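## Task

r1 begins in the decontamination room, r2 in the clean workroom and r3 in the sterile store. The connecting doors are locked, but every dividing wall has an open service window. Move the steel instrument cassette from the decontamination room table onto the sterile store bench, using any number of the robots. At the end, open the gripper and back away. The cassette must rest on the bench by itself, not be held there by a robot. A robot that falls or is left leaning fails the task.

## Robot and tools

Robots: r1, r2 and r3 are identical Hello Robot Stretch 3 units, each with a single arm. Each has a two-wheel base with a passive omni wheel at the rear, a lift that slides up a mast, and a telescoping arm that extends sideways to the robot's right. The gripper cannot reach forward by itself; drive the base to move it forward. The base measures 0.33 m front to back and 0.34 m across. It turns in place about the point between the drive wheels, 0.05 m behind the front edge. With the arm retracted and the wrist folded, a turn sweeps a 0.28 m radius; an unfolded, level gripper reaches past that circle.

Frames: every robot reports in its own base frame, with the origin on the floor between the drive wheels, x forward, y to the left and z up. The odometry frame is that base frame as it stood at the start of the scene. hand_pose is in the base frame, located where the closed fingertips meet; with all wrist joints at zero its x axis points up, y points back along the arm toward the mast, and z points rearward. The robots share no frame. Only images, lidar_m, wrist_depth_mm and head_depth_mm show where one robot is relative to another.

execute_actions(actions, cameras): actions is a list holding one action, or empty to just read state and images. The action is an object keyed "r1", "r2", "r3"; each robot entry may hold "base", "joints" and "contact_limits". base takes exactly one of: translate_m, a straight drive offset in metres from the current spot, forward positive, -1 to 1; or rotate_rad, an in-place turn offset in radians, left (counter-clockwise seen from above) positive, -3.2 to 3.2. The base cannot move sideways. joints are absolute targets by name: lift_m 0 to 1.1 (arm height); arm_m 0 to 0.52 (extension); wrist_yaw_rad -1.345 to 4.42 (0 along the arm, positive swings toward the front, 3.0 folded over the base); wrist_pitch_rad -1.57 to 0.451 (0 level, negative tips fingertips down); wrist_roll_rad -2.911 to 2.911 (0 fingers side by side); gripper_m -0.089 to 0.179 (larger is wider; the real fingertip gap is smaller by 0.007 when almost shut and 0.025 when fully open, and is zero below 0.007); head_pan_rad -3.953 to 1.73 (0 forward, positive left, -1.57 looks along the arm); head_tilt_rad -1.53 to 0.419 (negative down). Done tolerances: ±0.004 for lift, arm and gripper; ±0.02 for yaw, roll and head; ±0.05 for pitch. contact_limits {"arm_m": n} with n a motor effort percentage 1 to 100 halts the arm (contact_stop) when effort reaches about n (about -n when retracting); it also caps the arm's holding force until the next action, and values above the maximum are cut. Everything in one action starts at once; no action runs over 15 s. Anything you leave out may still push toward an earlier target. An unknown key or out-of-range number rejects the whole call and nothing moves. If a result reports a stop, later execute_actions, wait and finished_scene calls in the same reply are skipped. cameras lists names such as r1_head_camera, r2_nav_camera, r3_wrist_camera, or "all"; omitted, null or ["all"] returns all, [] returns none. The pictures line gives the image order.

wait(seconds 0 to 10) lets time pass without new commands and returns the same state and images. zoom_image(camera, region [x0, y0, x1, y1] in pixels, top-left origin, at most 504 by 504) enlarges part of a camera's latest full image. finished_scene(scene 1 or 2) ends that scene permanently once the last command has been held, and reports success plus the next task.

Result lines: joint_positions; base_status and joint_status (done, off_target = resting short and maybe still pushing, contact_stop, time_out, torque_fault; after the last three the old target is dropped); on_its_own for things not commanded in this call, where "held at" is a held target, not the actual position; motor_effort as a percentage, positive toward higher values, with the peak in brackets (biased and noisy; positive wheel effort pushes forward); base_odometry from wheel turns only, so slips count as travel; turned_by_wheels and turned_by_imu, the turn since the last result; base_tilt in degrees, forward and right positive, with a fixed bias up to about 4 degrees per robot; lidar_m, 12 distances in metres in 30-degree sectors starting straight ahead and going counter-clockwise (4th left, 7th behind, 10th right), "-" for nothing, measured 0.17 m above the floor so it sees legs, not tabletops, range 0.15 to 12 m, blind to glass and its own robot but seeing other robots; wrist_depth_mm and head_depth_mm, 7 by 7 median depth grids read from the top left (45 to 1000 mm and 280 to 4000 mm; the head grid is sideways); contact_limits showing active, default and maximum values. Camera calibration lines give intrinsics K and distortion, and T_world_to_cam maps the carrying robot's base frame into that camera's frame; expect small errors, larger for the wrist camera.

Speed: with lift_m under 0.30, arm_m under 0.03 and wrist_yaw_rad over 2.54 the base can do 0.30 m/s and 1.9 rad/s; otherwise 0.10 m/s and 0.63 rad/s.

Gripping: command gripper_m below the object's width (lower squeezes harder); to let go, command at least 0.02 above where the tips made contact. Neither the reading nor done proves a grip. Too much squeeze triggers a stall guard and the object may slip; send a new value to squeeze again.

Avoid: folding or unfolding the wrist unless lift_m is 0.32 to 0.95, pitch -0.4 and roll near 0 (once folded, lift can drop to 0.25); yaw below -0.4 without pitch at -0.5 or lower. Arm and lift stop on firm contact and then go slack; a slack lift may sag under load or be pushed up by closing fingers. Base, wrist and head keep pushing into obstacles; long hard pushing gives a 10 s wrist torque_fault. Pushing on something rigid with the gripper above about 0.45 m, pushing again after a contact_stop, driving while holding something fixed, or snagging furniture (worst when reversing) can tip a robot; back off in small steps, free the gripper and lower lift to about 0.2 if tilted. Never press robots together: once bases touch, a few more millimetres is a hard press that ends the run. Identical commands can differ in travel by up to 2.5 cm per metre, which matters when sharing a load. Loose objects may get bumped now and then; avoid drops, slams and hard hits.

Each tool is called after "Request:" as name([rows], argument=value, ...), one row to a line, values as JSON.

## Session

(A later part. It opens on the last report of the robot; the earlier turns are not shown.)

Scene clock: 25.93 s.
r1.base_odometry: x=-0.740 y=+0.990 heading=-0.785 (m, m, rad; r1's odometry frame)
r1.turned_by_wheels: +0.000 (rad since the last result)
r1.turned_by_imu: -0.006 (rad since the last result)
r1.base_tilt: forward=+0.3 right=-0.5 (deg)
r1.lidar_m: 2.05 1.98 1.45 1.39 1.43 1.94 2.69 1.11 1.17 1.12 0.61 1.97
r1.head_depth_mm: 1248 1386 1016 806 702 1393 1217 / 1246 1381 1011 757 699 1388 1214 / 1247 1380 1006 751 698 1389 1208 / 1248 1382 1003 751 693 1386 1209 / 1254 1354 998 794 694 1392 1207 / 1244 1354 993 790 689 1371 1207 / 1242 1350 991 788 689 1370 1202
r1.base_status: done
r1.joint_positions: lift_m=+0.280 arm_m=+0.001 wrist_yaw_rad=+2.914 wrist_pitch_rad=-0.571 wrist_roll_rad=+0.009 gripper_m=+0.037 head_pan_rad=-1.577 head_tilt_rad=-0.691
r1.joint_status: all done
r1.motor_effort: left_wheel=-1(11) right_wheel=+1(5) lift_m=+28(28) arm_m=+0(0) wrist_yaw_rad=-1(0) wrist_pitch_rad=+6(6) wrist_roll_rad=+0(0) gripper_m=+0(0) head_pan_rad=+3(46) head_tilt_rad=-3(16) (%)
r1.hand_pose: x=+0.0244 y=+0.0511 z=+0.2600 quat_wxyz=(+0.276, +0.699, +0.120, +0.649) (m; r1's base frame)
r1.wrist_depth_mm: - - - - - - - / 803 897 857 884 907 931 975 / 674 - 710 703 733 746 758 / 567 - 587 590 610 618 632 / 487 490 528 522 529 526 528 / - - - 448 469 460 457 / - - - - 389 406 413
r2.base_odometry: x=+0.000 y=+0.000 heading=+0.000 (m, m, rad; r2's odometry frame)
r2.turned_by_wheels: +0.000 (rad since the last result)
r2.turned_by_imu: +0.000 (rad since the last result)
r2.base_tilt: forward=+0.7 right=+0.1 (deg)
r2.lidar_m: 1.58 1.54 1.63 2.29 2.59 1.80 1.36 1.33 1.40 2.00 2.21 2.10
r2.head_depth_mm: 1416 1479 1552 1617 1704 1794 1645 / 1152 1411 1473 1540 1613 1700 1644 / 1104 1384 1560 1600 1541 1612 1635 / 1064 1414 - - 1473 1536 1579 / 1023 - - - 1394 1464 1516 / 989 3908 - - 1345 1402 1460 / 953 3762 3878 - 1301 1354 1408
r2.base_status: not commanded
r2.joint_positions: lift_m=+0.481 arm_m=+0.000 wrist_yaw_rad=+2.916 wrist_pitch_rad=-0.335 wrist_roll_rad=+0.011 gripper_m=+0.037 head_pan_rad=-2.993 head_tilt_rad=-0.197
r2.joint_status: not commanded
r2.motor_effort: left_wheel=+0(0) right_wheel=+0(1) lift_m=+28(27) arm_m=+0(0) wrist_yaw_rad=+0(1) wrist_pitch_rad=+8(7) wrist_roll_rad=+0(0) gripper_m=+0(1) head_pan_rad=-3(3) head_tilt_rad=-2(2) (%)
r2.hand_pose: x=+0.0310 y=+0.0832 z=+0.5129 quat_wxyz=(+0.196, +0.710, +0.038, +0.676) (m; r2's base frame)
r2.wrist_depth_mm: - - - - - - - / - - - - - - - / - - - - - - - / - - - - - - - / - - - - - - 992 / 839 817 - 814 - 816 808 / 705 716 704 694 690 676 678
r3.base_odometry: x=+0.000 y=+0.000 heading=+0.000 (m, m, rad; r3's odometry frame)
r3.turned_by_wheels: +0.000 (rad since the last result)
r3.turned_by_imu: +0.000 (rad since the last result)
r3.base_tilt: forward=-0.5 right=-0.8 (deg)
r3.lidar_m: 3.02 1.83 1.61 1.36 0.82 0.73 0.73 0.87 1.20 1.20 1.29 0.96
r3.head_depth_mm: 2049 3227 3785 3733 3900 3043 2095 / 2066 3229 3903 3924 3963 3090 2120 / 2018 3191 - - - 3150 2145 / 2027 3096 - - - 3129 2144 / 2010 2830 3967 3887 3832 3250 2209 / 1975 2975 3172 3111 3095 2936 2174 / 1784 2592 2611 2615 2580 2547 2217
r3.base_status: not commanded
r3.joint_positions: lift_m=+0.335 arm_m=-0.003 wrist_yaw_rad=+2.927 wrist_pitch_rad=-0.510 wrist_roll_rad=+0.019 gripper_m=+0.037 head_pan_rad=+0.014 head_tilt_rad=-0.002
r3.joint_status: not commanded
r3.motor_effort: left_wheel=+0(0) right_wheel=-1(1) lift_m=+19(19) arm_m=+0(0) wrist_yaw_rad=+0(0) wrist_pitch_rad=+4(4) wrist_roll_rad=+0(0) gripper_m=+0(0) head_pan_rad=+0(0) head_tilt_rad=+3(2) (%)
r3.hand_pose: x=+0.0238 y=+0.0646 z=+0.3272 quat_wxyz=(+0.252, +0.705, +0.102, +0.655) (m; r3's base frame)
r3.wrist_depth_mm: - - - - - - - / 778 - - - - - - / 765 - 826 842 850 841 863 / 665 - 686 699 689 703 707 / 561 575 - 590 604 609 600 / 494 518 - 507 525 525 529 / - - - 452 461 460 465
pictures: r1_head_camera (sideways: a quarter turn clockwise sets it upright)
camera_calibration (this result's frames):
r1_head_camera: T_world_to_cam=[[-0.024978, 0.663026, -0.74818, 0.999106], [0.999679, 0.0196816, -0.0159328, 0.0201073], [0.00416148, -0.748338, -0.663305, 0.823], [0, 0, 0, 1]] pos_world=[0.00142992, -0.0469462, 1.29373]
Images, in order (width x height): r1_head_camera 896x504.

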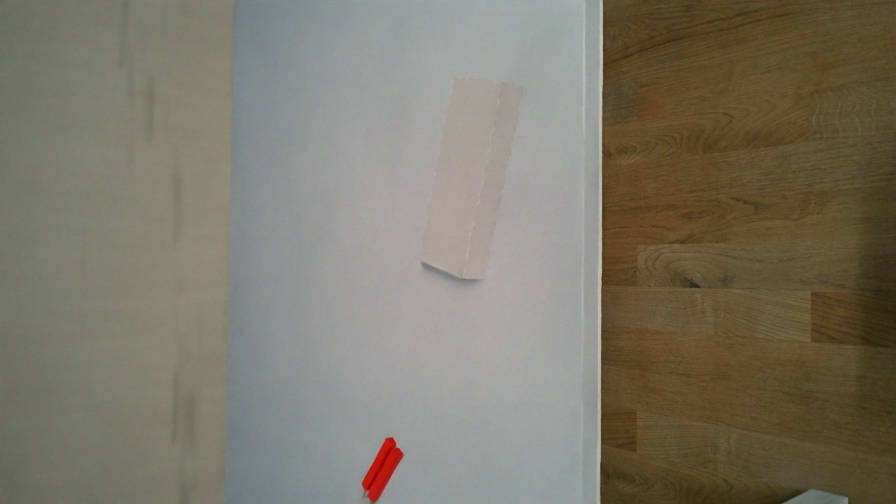

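Request:
execute_actions([
  {"r1":{"joints":{"lift_m":0.9,"wrist_pitch_rad":-0.4}}},
], cameras=[])

Request:
execute_actions([
  {"r1":{"joints":{"lift_m":1.05,"wrist_yaw_rad":0}}},
], cameras=[])

Request:
execute_actions([
  {"r1":{"joints":{"wrist_pitch_rad":-1.57,"wrist_roll_rad":1.57,"gripper_m":0.16,"arm_m":0.3}}},
], cameras=["r1_wrist_camera","r1_head_camera"])

Scene clock: 38.87 s.
r1.base_odometry: x=-0.740 y=+0.990 heading=-0.785 (m, m, rad; r1's odometry frame)
r1.turned_by_wheels: +0.000 (rad since the last result)
r1.turned_by_imu: +0.000 (rad since the last result)
r1.base_tilt: forward=+0.3 right=-0.6 (deg)
r1.lidar_m: 2.05 1.98 1.45 1.39 1.43 1.94 2.68 1.11 1.17 1.12 0.60 1.98
r1.head_depth_mm: 1250 1378 1017 805 692 - 1171 / 1251 1383 1011 759 690 - 1171 / 1248 1379 1009 752 697 - - / 1248 1381 1003 752 694 - - / 1248 1353 999 792 676 - 1162 / 1247 1357 994 791 690 1437 1177 / 1246 1351 988 789 688 1371 1203
r1.base_status: not commanded
r1.joint_positions: lift_m=+0.900 arm_m=+0.001 wrist_yaw_rad=+2.914 wrist_pitch_rad=-0.418 wrist_roll_rad=+0.009 gripper_m=+0.037 head_pan_rad=-1.577 head_tilt_rad=-0.691
r1.joint_status: all done
r1.motor_effort: left_wheel=-1(0) right_wheel=+1(1) lift_m=+35(35) arm_m=-1(1) wrist_yaw_rad=+0(1) wrist_pitch_rad=+8(8) wrist_roll_rad=+0(0) gripper_m=+0(0) head_pan_rad=+3(3) head_tilt_rad=-3(3) (%)
r1.hand_pose: x=+0.0293 y=+0.0725 z=+0.9126 quat_wxyz=(+0.225, +0.707, +0.066, +0.668) (m; r1's base frame)
r1.wrist_depth_mm: - - - - - - - / - - - - - - - / - - - - - - - / - - - - - - - / - - - - - - - / - - - - - - - / - - - - - - -
r2.base_odometry: x=+0.000 y=+0.000 heading=+0.000 (m, m, rad; r2's odometry frame)
r2.turned_by_wheels: +0.000 (rad since the last result)
r2.turned_by_imu: +0.001 (rad since the last result)
r2.base_tilt: forward=+0.8 right=+0.0 (deg)
r2.lidar_m: 1.59 1.54 1.62 2.28 2.60 1.80 1.37 1.33 1.40 1.99 2.21 2.09
r2.head_depth_mm: 1415 1475 1552 1607 1700 1782 1644 / 1155 1409 1481 1533 1608 1700 1645 / 1104 1383 1554 1594 1538 1604 1636 / 1058 1414 - - 1468 1537 1578 / 1026 - - - 1394 1471 1526 / 990 3904 - - 1359 1404 1465 / 952 3820 3906 - 1308 1346 1407
r2.base_status: not commanded
r2.joint_positions: lift_m=+0.481 arm_m=+0.000 wrist_yaw_rad=+2.916 wrist_pitch_rad=-0.335 wrist_roll_rad=+0.011 gripper_m=+0.037 head_pan_rad=-2.993 head_tilt_rad=-0.197
r2.joint_status: not commanded
r2.motor_effort: left_wheel=+0(0) right_wheel=+0(1) lift_m=+27(27) arm_m=+0(0) wrist_yaw_rad=+1(1) wrist_pitch_rad=+7(7) wrist_roll_rad=+0(0) gripper_m=+0(0) head_pan_rad=-3(3) head_tilt_rad=-2(1) (%)
r2.hand_pose: x=+0.0310 y=+0.0832 z=+0.5129 quat_wxyz=(+0.196, +0.710, +0.038, +0.676) (m; r2's base frame)
r2.wrist_depth_mm: - - - - - - - / - - - - - - - / - - - - - - - / - - - - - - - / - - - - - - - / 841 827 - 823 - 821 819 / 702 698 703 699 701 684 682
r3.base_odometry: x=+0.000 y=+0.000 heading=+0.000 (m, m, rad; r3's odometry frame)
r3.turned_by_wheels: +0.000 (rad since the last result)
r3.turned_by_imu: +0.001 (rad since the last result)
r3.base_tilt: forward=-0.4 right=-0.8 (deg)
r3.lidar_m: 3.02 1.83 1.60 1.36 0.82 0.73 0.73 0.87 1.20 1.20 1.30 0.97
r3.head_depth_mm: 2045 3233 3849 3809 3839 3039 2091 / 2045 3176 3968 3897 3989 3048 2116 / 2020 3159 - - - 3156 2121 / 2021 3155 - - - 3207 2145 / 2001 2830 - 3946 3820 3205 2179 / 1957 2933 3159 3119 3076 2898 2190 / 1784 2568 2631 2578 2558 2533 2216
r3.base_status: not commanded
r3.joint_positions: lift_m=+0.335 arm_m=-0.003 wrist_yaw_rad=+2.927 wrist_pitch_rad=-0.510 wrist_roll_rad=+0.019 gripper_m=+0.037 head_pan_rad=+0.014 head_tilt_rad=-0.002
r3.joint_status: not commanded
r3.motor_effort: left_wheel=+0(1) right_wheel=-1(1) lift_m=+19(19) arm_m=+0(0) wrist_yaw_rad=-1(1) wrist_pitch_rad=+3(4) wrist_roll_rad=+0(0) gripper_m=-1(1) head_pan_rad=+0(0) head_tilt_rad=+3(2) (%)
r3.hand_pose: x=+0.0238 y=+0.0646 z=+0.3272 quat_wxyz=(+0.252, +0.705, +0.102, +0.655) (m; r3's base frame)
r3.wrist_depth_mm: - - - - - - - / 777 - - - - - - / 767 - 816 817 852 889 883 / 659 - 686 689 711 714 722 / 569 563 - 584 595 599 600 / 501 512 - 510 520 519 546 / - - - 463 464 471 476
pictures: none
No camera images: the call's "cameras" was empty. Leave "cameras" out to get every camera's image.

Scene clock: 41.33 s.
r1.base_odometry: x=-0.740 y=+0.990 heading=-0.785 (m, m, rad; r1's odometry frame)
r1.turned_by_wheels: +0.000 (rad since the last result)
r1.turned_by_imu: +0.000 (rad since the last result)
r1.base_tilt: forward=+0.4 right=-0.5 (deg)
r1.lidar_m: 2.06 1.98 1.45 1.39 1.44 1.94 2.68 1.11 1.17 1.12 0.61 1.97
r1.head_depth_mm: 1236 - - - - 1341 1217 / 1233 - - - - - 1218 / 1231 - - - - - 1207 / 1247 - - - - 1343 1207 / 1246 1356 998 792 694 1385 1207 / 1246 1352 991 792 690 1378 1205 / 1243 1351 988 787 687 1375 1198
r1.base_status: not commanded
r1.joint_positions: lift_m=+1.050 arm_m=+0.001 wrist_yaw_rad=+0.002 wrist_pitch_rad=-0.417 wrist_roll_rad=+0.009 gripper_m=+0.037 head_pan_rad=-1.577 head_tilt_rad=-0.691
r1.joint_status: all done
r1.motor_effort: left_wheel=+0(1) right_wheel=+1(1) lift_m=+35(35) arm_m=+0(1) wrist_yaw_rad=-2(3) wrist_pitch_rad=+7(8) wrist_roll_rad=+0(0) gripper_m=+0(0) head_pan_rad=+3(3) head_tilt_rad=-3(3) (%)
r1.hand_pose: x=-0.0211 y=-0.3706 z=+1.0627 quat_wxyz=(+0.689, +0.147, -0.694, -0.147) (m; r1's base frame)
r1.wrist_depth_mm: - - - - - - - / - - - - - - - / - - 965 - - - - / - 734 764 778 778 814 802 / 651 618 635 630 644 656 667 / 511 513 - 490 566 540 548 / 436 454 435 454 450 472 471
r2.base_odometry: x=+0.000 y=+0.000 heading=+0.000 (m, m, rad; r2's odometry frame)
r2.turned_by_wheels: +0.000 (rad since the last result)
r2.turned_by_imu: +0.000 (rad since the last result)
r2.base_tilt: forward=+1.0 right=+0.0 (deg)
r2.lidar_m: 1.58 1.54 1.62 2.27 2.60 1.80 1.37 1.33 1.41 1.99 2.20 2.09
r2.head_depth_mm: 1415 1476 1546 1616 1687 1802 1639 / 1151 1410 1473 1546 1620 1691 1651 / 1100 1387 1550 1596 1550 1606 1626 / 1059 1412 - - 1466 1533 1576 / 1024 - - - 1398 1476 1512 / 990 3902 - - 1356 1408 1461 / 951 3748 3956 - 1309 1346 1402
r2.base_status: not commanded
r2.joint_positions: lift_m=+0.481 arm_m=+0.000 wrist_yaw_rad=+2.916 wrist_pitch_rad=-0.335 wrist_roll_rad=+0.011 gripper_m=+0.037 head_pan_rad=-2.993 head_tilt_rad=-0.197
r2.joint_status: not commanded
r2.motor_effort: left_wheel=+0(1) right_wheel=-1(0) lift_m=+28(27) arm_m=+0(0) wrist_yaw_rad=+0(0) wrist_pitch_rad=+8(7) wrist_roll_rad=+0(0) gripper_m=+0(0) head_pan_rad=-3(3) head_tilt_rad=-1(1) (%)
r2.hand_pose: x=+0.0310 y=+0.0832 z=+0.5129 quat_wxyz=(+0.196, +0.710, +0.038, +0.676) (m; r2's base frame)
r2.wrist_depth_mm: - - - - - - - / - - - - - - - / - - - - - - - / - - - - - - - / - - - 993 - - - / 860 815 - 784 - 812 789 / 696 698 711 698 693 680 701
r3.base_odometry: x=+0.000 y=+0.000 heading=+0.000 (m, m, rad; r3's odometry frame)
r3.turned_by_wheels: +0.000 (rad since the last result)
r3.turned_by_imu: +0.000 (rad since the last result)
r3.base_tilt: forward=-0.4 right=-0.7 (deg)
r3.lidar_m: 3.04 1.83 1.60 1.36 0.82 0.73 0.73 0.87 1.20 1.20 1.29 0.96
r3.head_depth_mm: 2059 3221 3775 3811 3858 3014 2105 / 2055 3186 3830 3957 - 3124 2123 / 2039 3155 - - - 3135 2140 / 2012 3105 - - - 3117 2154 / 1991 2842 3981 3887 3916 3194 2193 / 1968 2961 3174 3133 3116 2947 2199 / 1794 2561 2645 2585 2578 2521 2202
r3.base_status: not commanded
r3.joint_positions: lift_m=+0.335 arm_m=-0.003 wrist_yaw_rad=+2.927 wrist_pitch_rad=-0.510 wrist_roll_rad=+0.019 gripper_m=+0.037 head_pan_rad=+0.014 head_tilt_rad=-0.002
r3.joint_status: not commanded
r3.motor_effort: left_wheel=+0(0) right_wheel=-1(1) lift_m=+19(19) arm_m=+0(0) wrist_yaw_rad=+0(1) wrist_pitch_rad=+3(4) wrist_roll_rad=+0(0) gripper_m=+0(0) head_pan_rad=+0(0) head_tilt_rad=+2(3) (%)
r3.hand_pose: x=+0.0238 y=+0.0646 z=+0.3272 quat_wxyz=(+0.252, +0.705, +0.102, +0.655) (m; r3's base frame)
r3.wrist_depth_mm: - - - - - - - / 797 - - - - - - / 754 - 817 823 826 852 867 / 640 - 677 683 691 715 712 / 563 556 - 581 604 604 617 / 492 511 - 517 518 529 531 / - - - 458 460 469 472
pictures: none
No camera images: the call's "cameras" was empty. Leave "cameras" out to get every camera's image.

Scene clock: 44.77 s.
r1.base_odometry: x=-0.740 y=+0.990 heading=-0.785 (m, m, rad; r1's odometry frame)
r1.turned_by_wheels: +0.000 (rad since the last result)
r1.turned_by_imu: +0.000 (rad since the last result)
r1.base_tilt: forward=+0.4 right=-0.5 (deg)
r1.lidar_m: 2.06 1.98 1.45 1.39 1.44 1.95 2.68 1.11 1.17 1.12 0.61 1.97
r1.head_depth_mm: 1247 1384 1017 803 700 1391 1214 / - 1380 972 754 699 1391 1208 / - - 971 747 696 1386 1208 / 1237 - 964 750 695 1390 1204 / 1247 1351 992 794 691 1381 1205 / 1239 1348 990 791 691 1377 1206 / 1245 1353 989 786 688 1370 1201
r1.base_status: not commanded
r1.joint_positions: lift_m=+1.050 arm_m=+0.300 wrist_yaw_rad=+0.000 wrist_pitch_rad=-1.563 wrist_roll_rad=+1.565 gripper_m=+0.160 head_pan_rad=-1.577 head_tilt_rad=-0.692
r1.joint_status: all done
r1.motor_effort: left_wheel=-1(1) right_wheel=+1(1) lift_m=+34(35) arm_m=+4(4) wrist_yaw_rad=+0(2) wrist_pitch_rad=-3(8) wrist_roll_rad=+2(2) gripper_m=+0(87) head_pan_rad=+3(3) head_tilt_rad=-2(3) (%)
r1.hand_pose: x=-0.0215 y=-0.4222 z=+0.9322 quat_wxyz=(+0.002, +0.002, -0.709, -0.705) (m; r1's base frame)
r1.wrist_depth_mm: 315 281 307 - - - - / 322 287 315 - - - - / 326 295 326 - - - - / 335 303 333 - - - - / 343 341 339 - - - - / 354 352 351 - - - - / 370 367 360 - - - -
r2.base_odometry: x=+0.000 y=+0.000 heading=+0.000 (m, m, rad; r2's odometry frame)
r2.turned_by_wheels: +0.000 (rad since the last result)
r2.turned_by_imu: +0.000 (rad since the last result)
r2.base_tilt: forward=+0.9 right=+0.0 (deg)
r2.lidar_m: 1.58 1.54 1.62 2.28 2.60 1.80 1.37 1.33 1.40 2.00 2.21 2.09
r2.head_depth_mm: 1413 1470 1547 1627 1700 1783 1641 / 1156 1416 1475 1543 1611 1709 1638 / 1103 1390 1555 1586 1535 1618 1637 / 1057 1408 - - 1464 1535 1570 / 1026 - - - 1395 1462 1512 / 990 3850 - - 1350 1408 1462 / 952 3743 3902 - 1307 1344 1407
r2.base_status: not commanded
r2.joint_positions: lift_m=+0.481 arm_m=+0.000 wrist_yaw_rad=+2.916 wrist_pitch_rad=-0.335 wrist_roll_rad=+0.011 gripper_m=+0.037 head_pan_rad=-2.993 head_tilt_rad=-0.197
r2.joint_status: not commanded
r2.motor_effort: left_wheel=-1(1) right_wheel=-1(1) lift_m=+27(27) arm_m=+0(0) wrist_yaw_rad=+0(1) wrist_pitch_rad=+7(8) wrist_roll_rad=+0(0) gripper_m=+0(1) head_pan_rad=-3(3) head_tilt_rad=-1(1) (%)
r2.hand_pose: x=+0.0310 y=+0.0832 z=+0.5129 quat_wxyz=(+0.196, +0.710, +0.038, +0.676) (m; r2's base frame)
r2.wrist_depth_mm: - - - - - - - / - - - - - - - / - - - - - - - / - - - - - - - / - - - - - - 999 / 838 810 - 787 - 806 825 / 699 707 711 681 693 674 673
r3.base_odometry: x=+0.000 y=+0.000 heading=+0.000 (m, m, rad; r3's odometry frame)
r3.turned_by_wheels: +0.000 (rad since the last result)
r3.turned_by_imu: +0.000 (rad since the last result)
r3.base_tilt: forward=-0.4 right=-0.7 (deg)
r3.lidar_m: 3.02 1.84 1.60 1.36 0.82 0.73 0.73 0.86 1.20 1.20 1.29 0.96
r3.head_depth_mm: 2073 3226 3766 3800 3848 3089 2104 / 2068 3251 3933 3807 3925 3074 2105 / 2048 3153 - - - 3142 2135 / 2017 3119 - - - 3157 2150 / 1998 2860 3974 3911 3839 3267 2157 / 1967 2946 3168 3136 3059 2933 2185 / 1761 2552 2623 2591 2577 2529 2214
r3.base_status: not commanded
r3.joint_positions: lift_m=+0.335 arm_m=-0.003 wrist_yaw_rad=+2.927 wrist_pitch_rad=-0.510 wrist_roll_rad=+0.019 gripper_m=+0.037 head_pan_rad=+0.014 head_tilt_rad=-0.002
r3.joint_status: not commanded
r3.motor_effort: left_wheel=+0(0) right_wheel=-1(1) lift_m=+19(19) arm_m=+0(0) wrist_yaw_rad=+1(2) wrist_pitch_rad=+4(3) wrist_roll_rad=+0(0) gripper_m=-1(1) head_pan_rad=+0(1) head_tilt_rad=+2(2) (%)
r3.hand_pose: x=+0.0238 y=+0.0646 z=+0.3272 quat_wxyz=(+0.252, +0.705, +0.102, +0.655) (m; r3's base frame)
r3.wrist_depth_mm: - - - - - - - / 775 - - - - - - / 741 - 796 832 848 860 883 / 655 - 675 696 698 710 715 / 565 569 - 591 589 617 628 / 497 517 - 515 514 528 533 / - - - 457 466 465 476
pictures: r1_head_camera (sideways: a quarter turn clockwise sets it upright), r1_wrist_camera
camera_calibration (this result's frames):
r1_head_camera: T_world_to_cam=[[-0.0249835, 0.66327, -0.747963, 0.998823], [0.999679, 0.0196974, -0.0159244, 0.0200963], [0.00417076, -0.748121, -0.66355, 0.823319], [0, 0, 0, 1]] pos_world=[0.00143043, -0.0469436, 1.29372]
r1_wrist_camera: T_world_to_cam=[[-0.0496393, 0.99872, -0.00976081, 0.43152], [0.984584, 0.0505731, 0.167444, -0.0829856], [0.167723, -0.00129853, -0.985833, 1.08506], [0, 0, 0, 1]] pos_world=[-0.0788635, -0.425362, 1.0878]
Images, in order (width x height): r1_head_camera 896x504, r1_wrist_camera 644x364.

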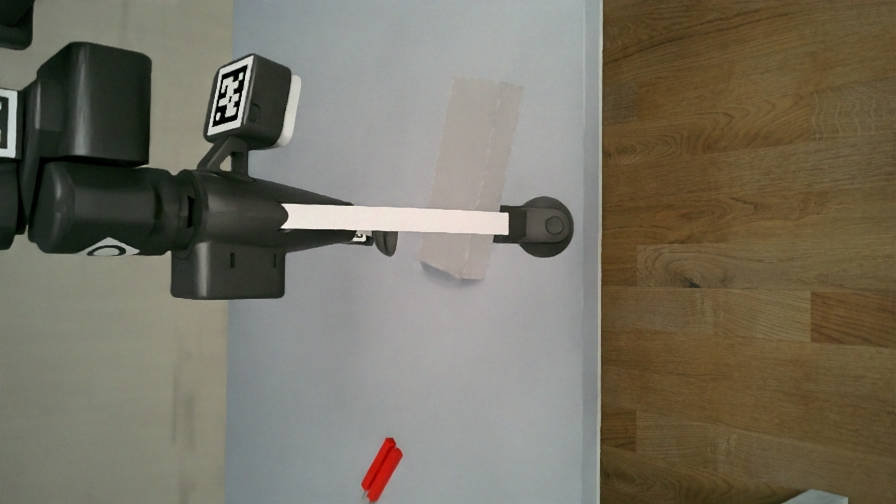

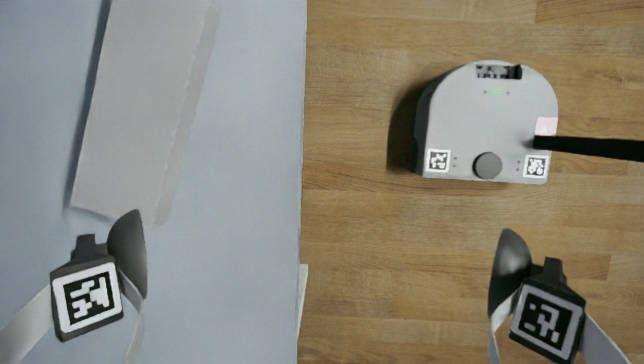

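Request:
execute_actions([
  {"r1":{"base":{"translate_m":-0.06},"joints":{"arm_m":0.465}}},
], cameras=[])

Request:
execute_actions([
  {"r1":{"joints":{"lift_m":0.89}}},
], cameras=["r1_wrist_camera"])

Request:
execute_actions([
  {"r1":{"joints":{"gripper_m":0.03}}},
], cameras=[])

Request:
execute_actions([
  {"r1":{"joints":{"lift_m":1.09}}},
], cameras=["r1_wrist_camera","r1_head_camera"])

Scene clock: 52.70 s.
r1.base_odometry: x=-0.783 y=+1.032 heading=-0.785 (m, m, rad; r1's odometry frame)
r1.turned_by_wheels: +0.000 (rad since the last result)
r1.turned_by_imu: +0.000 (rad since the last result)
r1.base_tilt: forward=+0.4 right=-0.5 (deg)
r1.lidar_m: 2.11 1.98 1.45 1.39 1.44 1.94 2.62 1.06 1.17 1.12 0.64 0.67
r1.head_depth_mm: 1271 1386 1016 804 701 1393 1216 / 1273 1408 1006 802 699 1394 1215 / - 1407 1006 751 697 1386 1212 / 1230 1318 998 738 695 1388 1206 / 1245 1353 997 769 692 1388 1203 / 1250 1350 993 791 691 1378 1206 / 1250 1356 990 789 687 1375 1201
r1.base_status: done
r1.joint_positions: lift_m=+1.050 arm_m=+0.465 wrist_yaw_rad=+0.000 wrist_pitch_rad=-1.564 wrist_roll_rad=+1.565 gripper_m=+0.160 head_pan_rad=-1.577 head_tilt_rad=-0.692
r1.joint_status: all done
r1.motor_effort: left_wheel=+0(6) right_wheel=+1(3) lift_m=+35(34) arm_m=+3(5) wrist_yaw_rad=+0(1) wrist_pitch_rad=-3(3) wrist_roll_rad=+2(2) gripper_m=+0(0) head_pan_rad=+3(4) head_tilt_rad=-3(3) (%)
r1.hand_pose: x=-0.0215 y=-0.5870 z=+0.9322 quat_wxyz=(+0.002, +0.002, -0.709, -0.705) (m; r1's base frame)
r1.wrist_depth_mm: 312 309 308 307 303 - - / 319 317 317 312 311 314 - / 326 325 327 290 320 - - / 336 335 333 299 326 - - / 345 343 338 307 337 - - / 355 352 351 341 346 - - / 363 360 359 362 355 - -
r2.base_odometry: x=+0.000 y=+0.000 heading=+0.000 (m, m, rad; r2's odometry frame)
r2.turned_by_wheels: +0.000 (rad since the last result)
r2.turned_by_imu: +0.000 (rad since the last result)
r2.base_tilt: forward=+0.8 right=+0.2 (deg)
r2.lidar_m: 1.58 1.54 1.62 2.28 2.59 1.81 1.37 1.33 1.40 1.99 2.21 2.09
r2.head_depth_mm: 1417 1466 1538 1617 1691 1777 1648 / 1153 1407 1466 1546 1617 1684 1644 / 1105 1382 1555 1588 1551 1611 1632 / 1064 1414 - - 1469 1538 1579 / 1021 - - - 1394 1468 1517 / 985 3916 - - 1351 1408 1458 / 955 3776 3884 - 1300 1345 1404
r2.base_status: not commanded
r2.joint_positions: lift_m=+0.481 arm_m=+0.000 wrist_yaw_rad=+2.916 wrist_pitch_rad=-0.335 wrist_roll_rad=+0.011 gripper_m=+0.037 head_pan_rad=-2.993 head_tilt_rad=-0.197
r2.joint_status: not commanded
r2.motor_effort: left_wheel=+1(0) right_wheel=+0(0) lift_m=+27(27) arm_m=+0(0) wrist_yaw_rad=+1(1) wrist_pitch_rad=+7(7) wrist_roll_rad=+1(0) gripper_m=+0(0) head_pan_rad=-3(3) head_tilt_rad=-1(1) (%)
r2.hand_pose: x=+0.0310 y=+0.0832 z=+0.5129 quat_wxyz=(+0.196, +0.710, +0.038, +0.676) (m; r2's base frame)
r2.wrist_depth_mm: - - - - - - - / - - - - - - - / - - - - - - - / - - - - - - - / - - - - - 954 954 / 817 823 - 816 - 810 825 / 716 682 699 701 697 690 709
r3.base_odometry: x=+0.000 y=+0.000 heading=+0.000 (m, m, rad; r3's odometry frame)
r3.turned_by_wheels: +0.000 (rad since the last result)
r3.turned_by_imu: +0.001 (rad since the last result)
r3.base_tilt: forward=-0.4 right=-0.8 (deg)
r3.lidar_m: 3.04 1.84 1.61 1.36 0.82 0.73 0.73 0.87 1.20 1.21 1.30 0.97
r3.head_depth_mm: 2049 3229 3701 3795 3818 3062 2072 / 2020 3168 3978 3933 3991 3098 2139 / 2037 3191 - - - 3159 2147 / 2013 3137 - - - 3163 2152 / 1992 2864 3957 3883 3832 3209 2176 / 1986 2948 3131 3095 3107 2924 2180 / 1775 2574 2627 2610 2579 2564 2206
r3.base_status: not commanded
r3.joint_positions: lift_m=+0.335 arm_m=-0.003 wrist_yaw_rad=+2.927 wrist_pitch_rad=-0.510 wrist_roll_rad=+0.019 gripper_m=+0.037 head_pan_rad=+0.014 head_tilt_rad=-0.002
r3.joint_status: not commanded
r3.motor_effort: left_wheel=+0(1) right_wheel=+0(1) lift_m=+19(19) arm_m=+0(0) wrist_yaw_rad=+2(0) wrist_pitch_rad=+3(3) wrist_roll_rad=+0(0) gripper_m=-1(1) head_pan_rad=+0(0) head_tilt_rad=+2(2) (%)
r3.hand_pose: x=+0.0238 y=+0.0646 z=+0.3272 quat_wxyz=(+0.252, +0.705, +0.102, +0.655) (m; r3's base frame)
r3.wrist_depth_mm: - - - - - - - / 795 - - - - - - / 768 - 827 824 833 875 880 / 651 - 692 682 677 702 712 / 565 565 - 583 593 597 607 / 497 504 - 505 521 523 536 / - - - 459 457 461 472
pictures: none
No camera images: the call's "cameras" was empty. Leave "cameras" out to get every camera's image.

Scene clock: 55.00 s.
r1.base_odometry: x=-0.783 y=+1.032 heading=-0.785 (m, m, rad; r1's odometry frame)
r1.turned_by_wheels: +0.000 (rad since the last result)
r1.turned_by_imu: +0.000 (rad since the last result)
r1.base_tilt: forward=+0.4 right=-0.4 (deg)
r1.lidar_m: 2.11 1.98 1.44 1.38 1.43 1.94 2.62 1.06 1.17 1.13 0.64 0.67
r1.head_depth_mm: 1251 1395 - - 1526 1381 1216 / 1248 - 1010 802 700 1388 1213 / 1252 - 968 750 697 1393 1211 / 1249 1348 930 747 695 1392 1206 / 1244 1355 998 768 692 1379 1207 / 1252 1349 995 791 690 1374 1202 / 1246 1356 990 787 687 1378 1202
r1.base_status: not commanded
r1.joint_positions: lift_m=+0.890 arm_m=+0.465 wrist_yaw_rad=+0.000 wrist_pitch_rad=-1.564 wrist_roll_rad=+1.565 gripper_m=+0.160 head_pan_rad=-1.577 head_tilt_rad=-0.692
r1.joint_status: all done
r1.motor_effort: left_wheel=-1(0) right_wheel=+1(1) lift_m=+28(29) arm_m=+4(4) wrist_yaw_rad=-1(0) wrist_pitch_rad=-2(3) wrist_roll_rad=+2(2) gripper_m=-1(0) head_pan_rad=+3(3) head_tilt_rad=-3(3) (%)
r1.hand_pose: x=-0.0215 y=-0.5870 z=+0.7724 quat_wxyz=(+0.002, +0.002, -0.709, -0.705) (m; r1's base frame)
r1.wrist_depth_mm: 159 158 158 126 126 154 153 / 162 162 161 129 128 157 157 / 167 167 164 132 131 161 160 / 171 171 168 135 135 166 164 / 176 174 172 140 139 169 171 / - 178 145 143 174 175 962 / 186 185 148 147 179 179 997
r2.base_odometry: x=+0.000 y=+0.000 heading=+0.000 (m, m, rad; r2's odometry frame)
r2.turned_by_wheels: +0.000 (rad since the last result)
r2.turned_by_imu: +0.000 (rad since the last result)
r2.base_tilt: forward=+0.8 right=+0.1 (deg)
r2.lidar_m: 1.59 1.54 1.62 2.28 2.61 1.80 1.37 1.33 1.40 1.99 2.20 2.10
r2.head_depth_mm: 1420 1488 1536 1618 1704 1785 1648 / 1149 1409 1475 1540 1611 1684 1643 / 1104 1386 1557 1596 1535 1611 1629 / 1058 1413 - - 1465 1536 1585 / 1024 - - - 1401 1464 1519 / 987 3943 - - 1351 1403 1453 / 955 3748 3897 - 1311 1341 1401
r2.base_status: not commanded
r2.joint_positions: lift_m=+0.481 arm_m=+0.000 wrist_yaw_rad=+2.916 wrist_pitch_rad=-0.335 wrist_roll_rad=+0.011 gripper_m=+0.037 head_pan_rad=-2.993 head_tilt_rad=-0.197
r2.joint_status: not commanded
r2.motor_effort: left_wheel=+0(0) right_wheel=+0(0) lift_m=+28(27) arm_m=+0(0) wrist_yaw_rad=+1(0) wrist_pitch_rad=+7(7) wrist_roll_rad=+0(1) gripper_m=+0(0) head_pan_rad=-3(3) head_tilt_rad=-1(2) (%)
r2.hand_pose: x=+0.0310 y=+0.0832 z=+0.5129 quat_wxyz=(+0.196, +0.710, +0.038, +0.676) (m; r2's base frame)
r2.wrist_depth_mm: - - - - - - - / - - - - - - - / - - - - - - - / - - - - - - - / - - - - - - - / 828 820 - 799 - 806 805 / 701 702 680 682 695 682 707
r3.base_odometry: x=+0.000 y=+0.000 heading=+0.000 (m, m, rad; r3's odometry frame)
r3.turned_by_wheels: +0.000 (rad since the last result)
r3.turned_by_imu: +0.000 (rad since the last result)
r3.base_tilt: forward=-0.4 right=-0.9 (deg)
r3.lidar_m: 3.02 1.84 1.60 1.35 0.82 0.73 0.73 0.86 1.20 1.20 1.29 0.96
r3.head_depth_mm: 2046 3206 3796 3784 3905 3068 2086 / 2052 3163 - 3926 3913 3115 2151 / 2032 3161 - - - 3114 2144 / 2013 3100 - - - 3181 2148 / 2005 2891 - 3929 3816 3254 2157 / 1983 2929 3156 3109 3101 2930 2171 / 1768 2551 2638 2596 2584 2541 2191
r3.base_status: not commanded
r3.joint_positions: lift_m=+0.335 arm_m=-0.003 wrist_yaw_rad=+2.927 wrist_pitch_rad=-0.510 wrist_roll_rad=+0.019 gripper_m=+0.037 head_pan_rad=+0.014 head_tilt_rad=-0.002
r3.joint_status: not commanded
r3.motor_effort: left_wheel=+0(0) right_wheel=-1(1) lift_m=+19(19) arm_m=+0(0) wrist_yaw_rad=+1(0) wrist_pitch_rad=+4(4) wrist_roll_rad=+0(0) gripper_m=-1(1) head_pan_rad=+1(0) head_tilt_rad=+2(2) (%)
r3.hand_pose: x=+0.0238 y=+0.0646 z=+0.3272 quat_wxyz=(+0.252, +0.705, +0.102, +0.655) (m; r3's base frame)
r3.wrist_depth_mm: - - - - - - - / 782 - - - - - - / 757 - 801 814 837 862 870 / 663 - 687 693 693 704 719 / 564 558 - 588 601 596 592 / 504 515 - 518 525 523 539 / - - - 462 463 467 468
pictures: r1_wrist_camera
camera_calibration (this result's frames):
r1_wrist_camera: T_world_to_cam=[[-0.0494854, 0.998733, -0.00919623, 0.594183], [0.984591, 0.0503268, 0.167473, -0.0480732], [0.167724, -0.000767052, -0.985834, 0.927708], [0, 0, 0, 1]] pos_world=[-0.0788629, -0.590299, 0.928081]
Images, in order (width x height): r1_wrist_camera 644x364.

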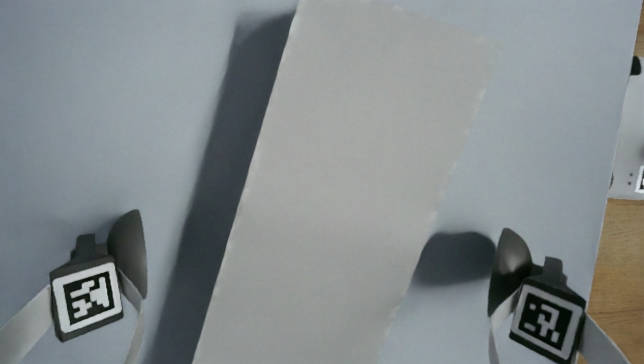

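Scene clock: 56.80 s.
r1.base_odometry: x=-0.783 y=+1.032 heading=-0.785 (m, m, rad; r1's odometry frame)
r1.turned_by_wheels: +0.000 (rad since the last result)
r1.turned_by_imu: +0.000 (rad since the last result)
r1.base_tilt: forward=+0.4 right=-0.6 (deg)
r1.lidar_m: 2.11 1.98 1.45 1.39 1.44 1.94 2.63 1.06 1.17 1.12 0.65 0.67
r1.head_depth_mm: 1255 1381 - - 1531 1378 1218 / 1250 - 1011 805 699 1394 1215 / 1255 - 970 753 698 1385 1211 / 1251 1365 - 749 696 1389 1209 / 1249 1362 1001 770 694 1380 1208 / 1244 1360 994 793 690 1385 1204 / 1249 1354 990 790 689 1371 1201
r1.base_status: not commanded
r1.joint_positions: lift_m=+0.891 arm_m=+0.465 wrist_yaw_rad=+0.000 wrist_pitch_rad=-1.584 wrist_roll_rad=+1.566 gripper_m=+0.032 head_pan_rad=-1.577 head_tilt_rad=-0.692
r1.joint_status: all done
r1.motor_effort: left_wheel=-2(1) right_wheel=+2(2) lift_m=+8(28) arm_m=+3(4) wrist_yaw_rad=+0(0) wrist_pitch_rad=+7(6) wrist_roll_rad=+2(2) gripper_m=-31(100) head_pan_rad=+4(3) head_tilt_rad=-3(3) (%)
r1.hand_pose: x=-0.0215 y=-0.5819 z=+0.7738 quat_wxyz=(+0.002, +0.001, -0.702, -0.712) (m; r1's base frame)
r1.wrist_depth_mm: 161 160 161 130 130 158 159 / 165 165 165 133 133 162 163 / 170 170 169 136 136 167 167 / 173 174 172 139 140 171 171 / 179 178 145 144 143 176 964 / 184 182 148 148 148 181 972 / 188 189 152 153 186 187 -
r2.base_odometry: x=+0.000 y=+0.000 heading=+0.000 (m, m, rad; r2's odometry frame)
r2.turned_by_wheels: +0.000 (rad since the last result)
r2.turned_by_imu: +0.000 (rad since the last result)
r2.base_tilt: forward=+0.7 right=+0.1 (deg)
r2.lidar_m: 1.58 1.54 1.63 2.28 2.60 1.81 1.37 1.33 1.40 1.99 2.20 2.10
r2.head_depth_mm: 1412 1484 1541 1612 1695 1788 1648 / 1153 1412 1464 1544 1613 1702 1637 / 1105 1386 1555 1588 1545 1602 1630 / 1058 1412 - - 1465 1541 1569 / 1016 - - - 1396 1472 1515 / 987 3881 - - 1354 1407 1461 / 954 3784 3943 - 1311 1346 1402
r2.base_status: not commanded
r2.joint_positions: lift_m=+0.481 arm_m=+0.000 wrist_yaw_rad=+2.916 wrist_pitch_rad=-0.335 wrist_roll_rad=+0.011 gripper_m=+0.037 head_pan_rad=-2.993 head_tilt_rad=-0.197
r2.joint_status: not commanded
r2.motor_effort: left_wheel=+0(0) right_wheel=+0(0) lift_m=+28(26) arm_m=+0(0) wrist_yaw_rad=+0(1) wrist_pitch_rad=+7(7) wrist_roll_rad=+0(0) gripper_m=+0(0) head_pan_rad=-3(3) head_tilt_rad=-2(2) (%)
r2.hand_pose: x=+0.0310 y=+0.0832 z=+0.5129 quat_wxyz=(+0.196, +0.710, +0.038, +0.676) (m; r2's base frame)
r2.wrist_depth_mm: - - - - - - - / - - - - - - - / - - - - - - - / - - - - - - - / - - - - - - 988 / 836 818 - 798 - 818 826 / 705 703 703 714 704 678 685
r3.base_odometry: x=+0.000 y=+0.000 heading=+0.000 (m, m, rad; r3's odometry frame)
r3.turned_by_wheels: +0.000 (rad since the last result)
r3.turned_by_imu: +0.000 (rad since the last result)
r3.base_tilt: forward=-0.5 right=-0.8 (deg)
r3.lidar_m: 3.03 1.84 1.60 1.36 0.82 0.73 0.73 0.86 1.20 1.20 1.29 0.97
r3.head_depth_mm: 2062 3308 3837 3841 3926 3017 2093 / 2050 3208 3821 - - 3092 2144 / 2042 3178 - - - 3129 2139 / 1998 3101 - - - 3158 2173 / 1973 2865 - 3858 3840 3203 2157 / 1975 2959 3155 3104 3089 2920 2182 / 1786 2593 2659 2612 2592 2559 2205
r3.base_status: not commanded
r3.joint_positions: lift_m=+0.335 arm_m=-0.003 wrist_yaw_rad=+2.927 wrist_pitch_rad=-0.510 wrist_roll_rad=+0.019 gripper_m=+0.037 head_pan_rad=+0.014 head_tilt_rad=-0.002
r3.joint_status: not commanded
r3.motor_effort: left_wheel=+1(0) right_wheel=-1(1) lift_m=+19(19) arm_m=+0(0) wrist_yaw_rad=+2(0) wrist_pitch_rad=+4(4) wrist_roll_rad=+0(0) gripper_m=-1(0) head_pan_rad=+1(0) head_tilt_rad=+2(2) (%)
r3.hand_pose: x=+0.0238 y=+0.0646 z=+0.3272 quat_wxyz=(+0.252, +0.705, +0.102, +0.655) (m; r3's base frame)
r3.wrist_depth_mm: - - - - - - - / 789 - - - - - - / 749 - 817 819 841 852 874 / 655 - 665 694 708 709 719 / 563 568 - 596 595 602 615 / 503 515 - 509 525 516 533 / - - - 458 467 466 464
pictures: none
No camera images: the call's "cameras" was empty. Leave "cameras" out to get every camera's image.

Scene clock: 59.47 s.
r1.base_odometry: x=-0.783 y=+1.032 heading=-0.785 (m, m, rad; r1's odometry frame)
r1.turned_by_wheels: +0.000 (rad since the last result)
r1.turned_by_imu: +0.000 (rad since the last result)
r1.base_tilt: forward=+0.3 right=-0.5 (deg)
r1.lidar_m: 2.12 1.98 1.45 1.39 1.43 1.94 2.62 1.06 1.17 1.12 0.65 0.66
r1.head_depth_mm: 1250 1389 1016 807 700 1395 1221 / 1229 1382 936 801 699 1385 1208 / 1223 1384 609 799 697 1388 1214 / - 1356 614 796 696 1385 1205 / 1249 1356 900 793 692 1382 1203 / 1250 1350 991 789 690 1375 1199 / 1241 1351 992 789 687 1369 1197
r1.base_status: not commanded
r1.joint_positions: lift_m=+1.090 arm_m=+0.465 wrist_yaw_rad=+0.000 wrist_pitch_rad=-1.565 wrist_roll_rad=+1.566 gripper_m=+0.038 head_pan_rad=-1.577 head_tilt_rad=-0.692
r1.joint_status: all done
r1.on_its_own: gripper_m is held at +0.036, not at your +0.030, by its stall guard, which is not easing now
r1.motor_effort: left_wheel=+0(1) right_wheel=+1(2) lift_m=+37(41) arm_m=+3(3) wrist_yaw_rad=+0(1) wrist_pitch_rad=-2(7) wrist_roll_rad=+2(2) gripper_m=-22(32) head_pan_rad=+4(3) head_tilt_rad=-2(3) (%)
r1.hand_pose: x=-0.0215 y=-0.5869 z=+0.9721 quat_wxyz=(+0.002, +0.001, -0.709, -0.705) (m; r1's base frame)
r1.wrist_depth_mm: 349 346 345 130 129 - - / 358 357 355 132 131 - - / 365 365 360 133 131 - - / 380 377 370 133 133 - - / 394 384 135 135 133 - - / 395 400 135 135 135 - - / 406 407 137 136 393 - -
r2.base_odometry: x=+0.000 y=+0.000 heading=+0.000 (m, m, rad; r2's odometry frame)
r2.turned_by_wheels: +0.000 (rad since the last result)
r2.turned_by_imu: +0.000 (rad since the last result)
r2.base_tilt: forward=+0.9 right=+0.1 (deg)
r2.lidar_m: 1.58 1.55 1.63 2.28 2.59 1.80 1.37 1.33 1.41 1.99 2.20 2.09
r2.head_depth_mm: 1421 1477 1545 1611 1688 1781 1648 / 1152 1408 1480 1531 1619 1681 1643 / 1106 1387 1550 1602 1536 1616 1627 / 1060 1412 - - 1470 1534 1584 / 1018 - - - 1400 1460 1524 / 987 3876 - - 1345 1407 1470 / 953 3798 3897 - 1300 1345 1399
r2.base_status: not commanded
r2.joint_positions: lift_m=+0.481 arm_m=+0.000 wrist_yaw_rad=+2.916 wrist_pitch_rad=-0.335 wrist_roll_rad=+0.011 gripper_m=+0.037 head_pan_rad=-2.993 head_tilt_rad=-0.197
r2.joint_status: not commanded
r2.motor_effort: left_wheel=+1(0) right_wheel=-1(0) lift_m=+27(26) arm_m=+0(0) wrist_yaw_rad=+1(0) wrist_pitch_rad=+7(7) wrist_roll_rad=+0(0) gripper_m=+0(1) head_pan_rad=-3(3) head_tilt_rad=-1(1) (%)
r2.hand_pose: x=+0.0310 y=+0.0832 z=+0.5129 quat_wxyz=(+0.196, +0.710, +0.038, +0.676) (m; r2's base frame)
r2.wrist_depth_mm: - - - - - - - / - - - - - - - / - - - - - - - / - - - - - - - / - - - - - - - / 818 829 - 799 - 826 824 / 698 706 722 706 686 690 692
r3.base_odometry: x=+0.000 y=+0.000 heading=+0.000 (m, m, rad; r3's odometry frame)
r3.turned_by_wheels: +0.000 (rad since the last result)
r3.turned_by_imu: +0.000 (rad since the last result)
r3.base_tilt: forward=-0.5 right=-0.8 (deg)
r3.lidar_m: 3.04 1.83 1.60 1.36 0.82 0.73 0.73 0.87 1.20 1.20 1.29 0.96
r3.head_depth_mm: 2066 3242 3744 3760 3848 3055 2122 / 2060 3212 3874 3928 3988 3100 2119 / 2021 3149 - - - 3094 2115 / 1998 3116 - - - 3176 2170 / 1995 2850 3966 3885 3804 3195 2181 / 1968 2957 3167 3071 3065 2966 2194 / 1784 2587 2629 2601 2601 2516 2194
r3.base_status: not commanded
r3.joint_positions: lift_m=+0.335 arm_m=-0.003 wrist_yaw_rad=+2.927 wrist_pitch_rad=-0.510 wrist_roll_rad=+0.019 gripper_m=+0.037 head_pan_rad=+0.014 head_tilt_rad=-0.002
r3.joint_status: not commanded
r3.motor_effort: left_wheel=+0(1) right_wheel=-1(1) lift_m=+18(19) arm_m=+0(0) wrist_yaw_rad=+0(0) wrist_pitch_rad=+4(4) wrist_roll_rad=+0(0) gripper_m=+0(1) head_pan_rad=+0(1) head_tilt_rad=+3(2) (%)
r3.hand_pose: x=+0.0238 y=+0.0646 z=+0.3272 quat_wxyz=(+0.252, +0.705, +0.102, +0.655) (m; r3's base frame)
r3.wrist_depth_mm: - - - - - - - / 788 - - - - - - / 776 - 801 811 861 870 876 / 654 - 676 680 699 712 710 / 561 569 - 589 596 599 618 / 502 518 - 516 522 532 533 / - - - 452 456 462 470
pictures: r1_head_camera (sideways: a quarter turn clockwise sets it upright), r1_wrist_camera
camera_calibration (this result's frames):
r1_head_camera: T_world_to_cam=[[-0.0250134, 0.663314, -0.747923, 0.998771], [0.999678, 0.0197438, -0.0159228, 0.0200943], [0.00420498, -0.74808, -0.663595, 0.823377], [0, 0, 0, 1]] pos_world=[0.00143257, -0.0469433, 1.29371]
r1_wrist_camera: T_world_to_cam=[[-0.0487236, 0.998776, -0.00847841, 0.595264], [0.984629, 0.0494554, 0.167513, -0.0820621], [0.167728, -0.000186233, -0.985833, 1.12486], [0, 0, 0, 1]] pos_world=[-0.0788662, -0.590268, 1.12772]
Images, in order (width x height): r1_head_camera 896x504, r1_wrist_camera 644x364.

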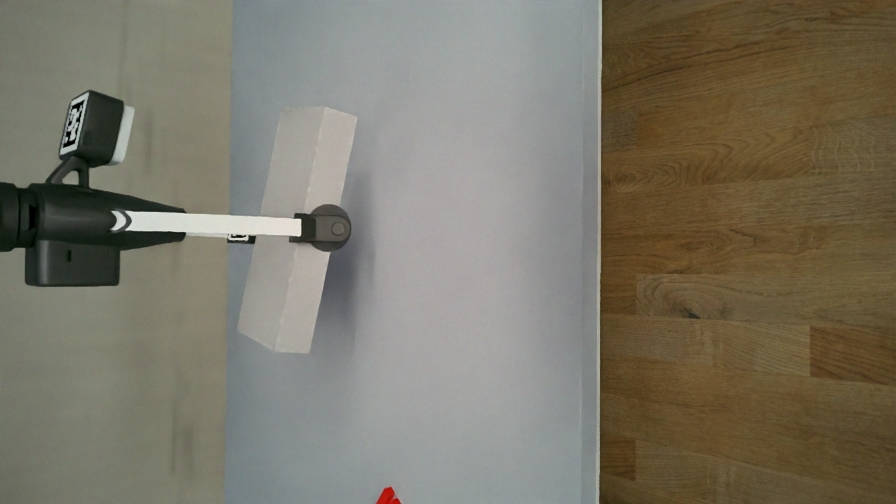

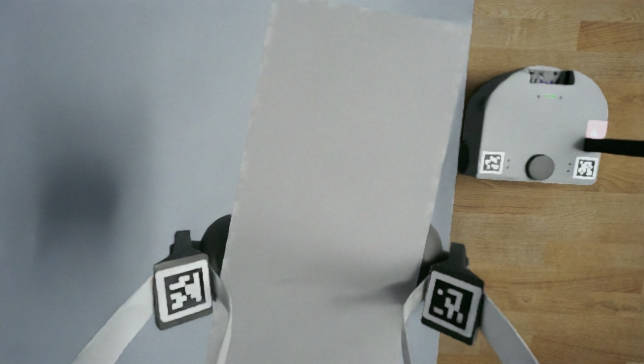

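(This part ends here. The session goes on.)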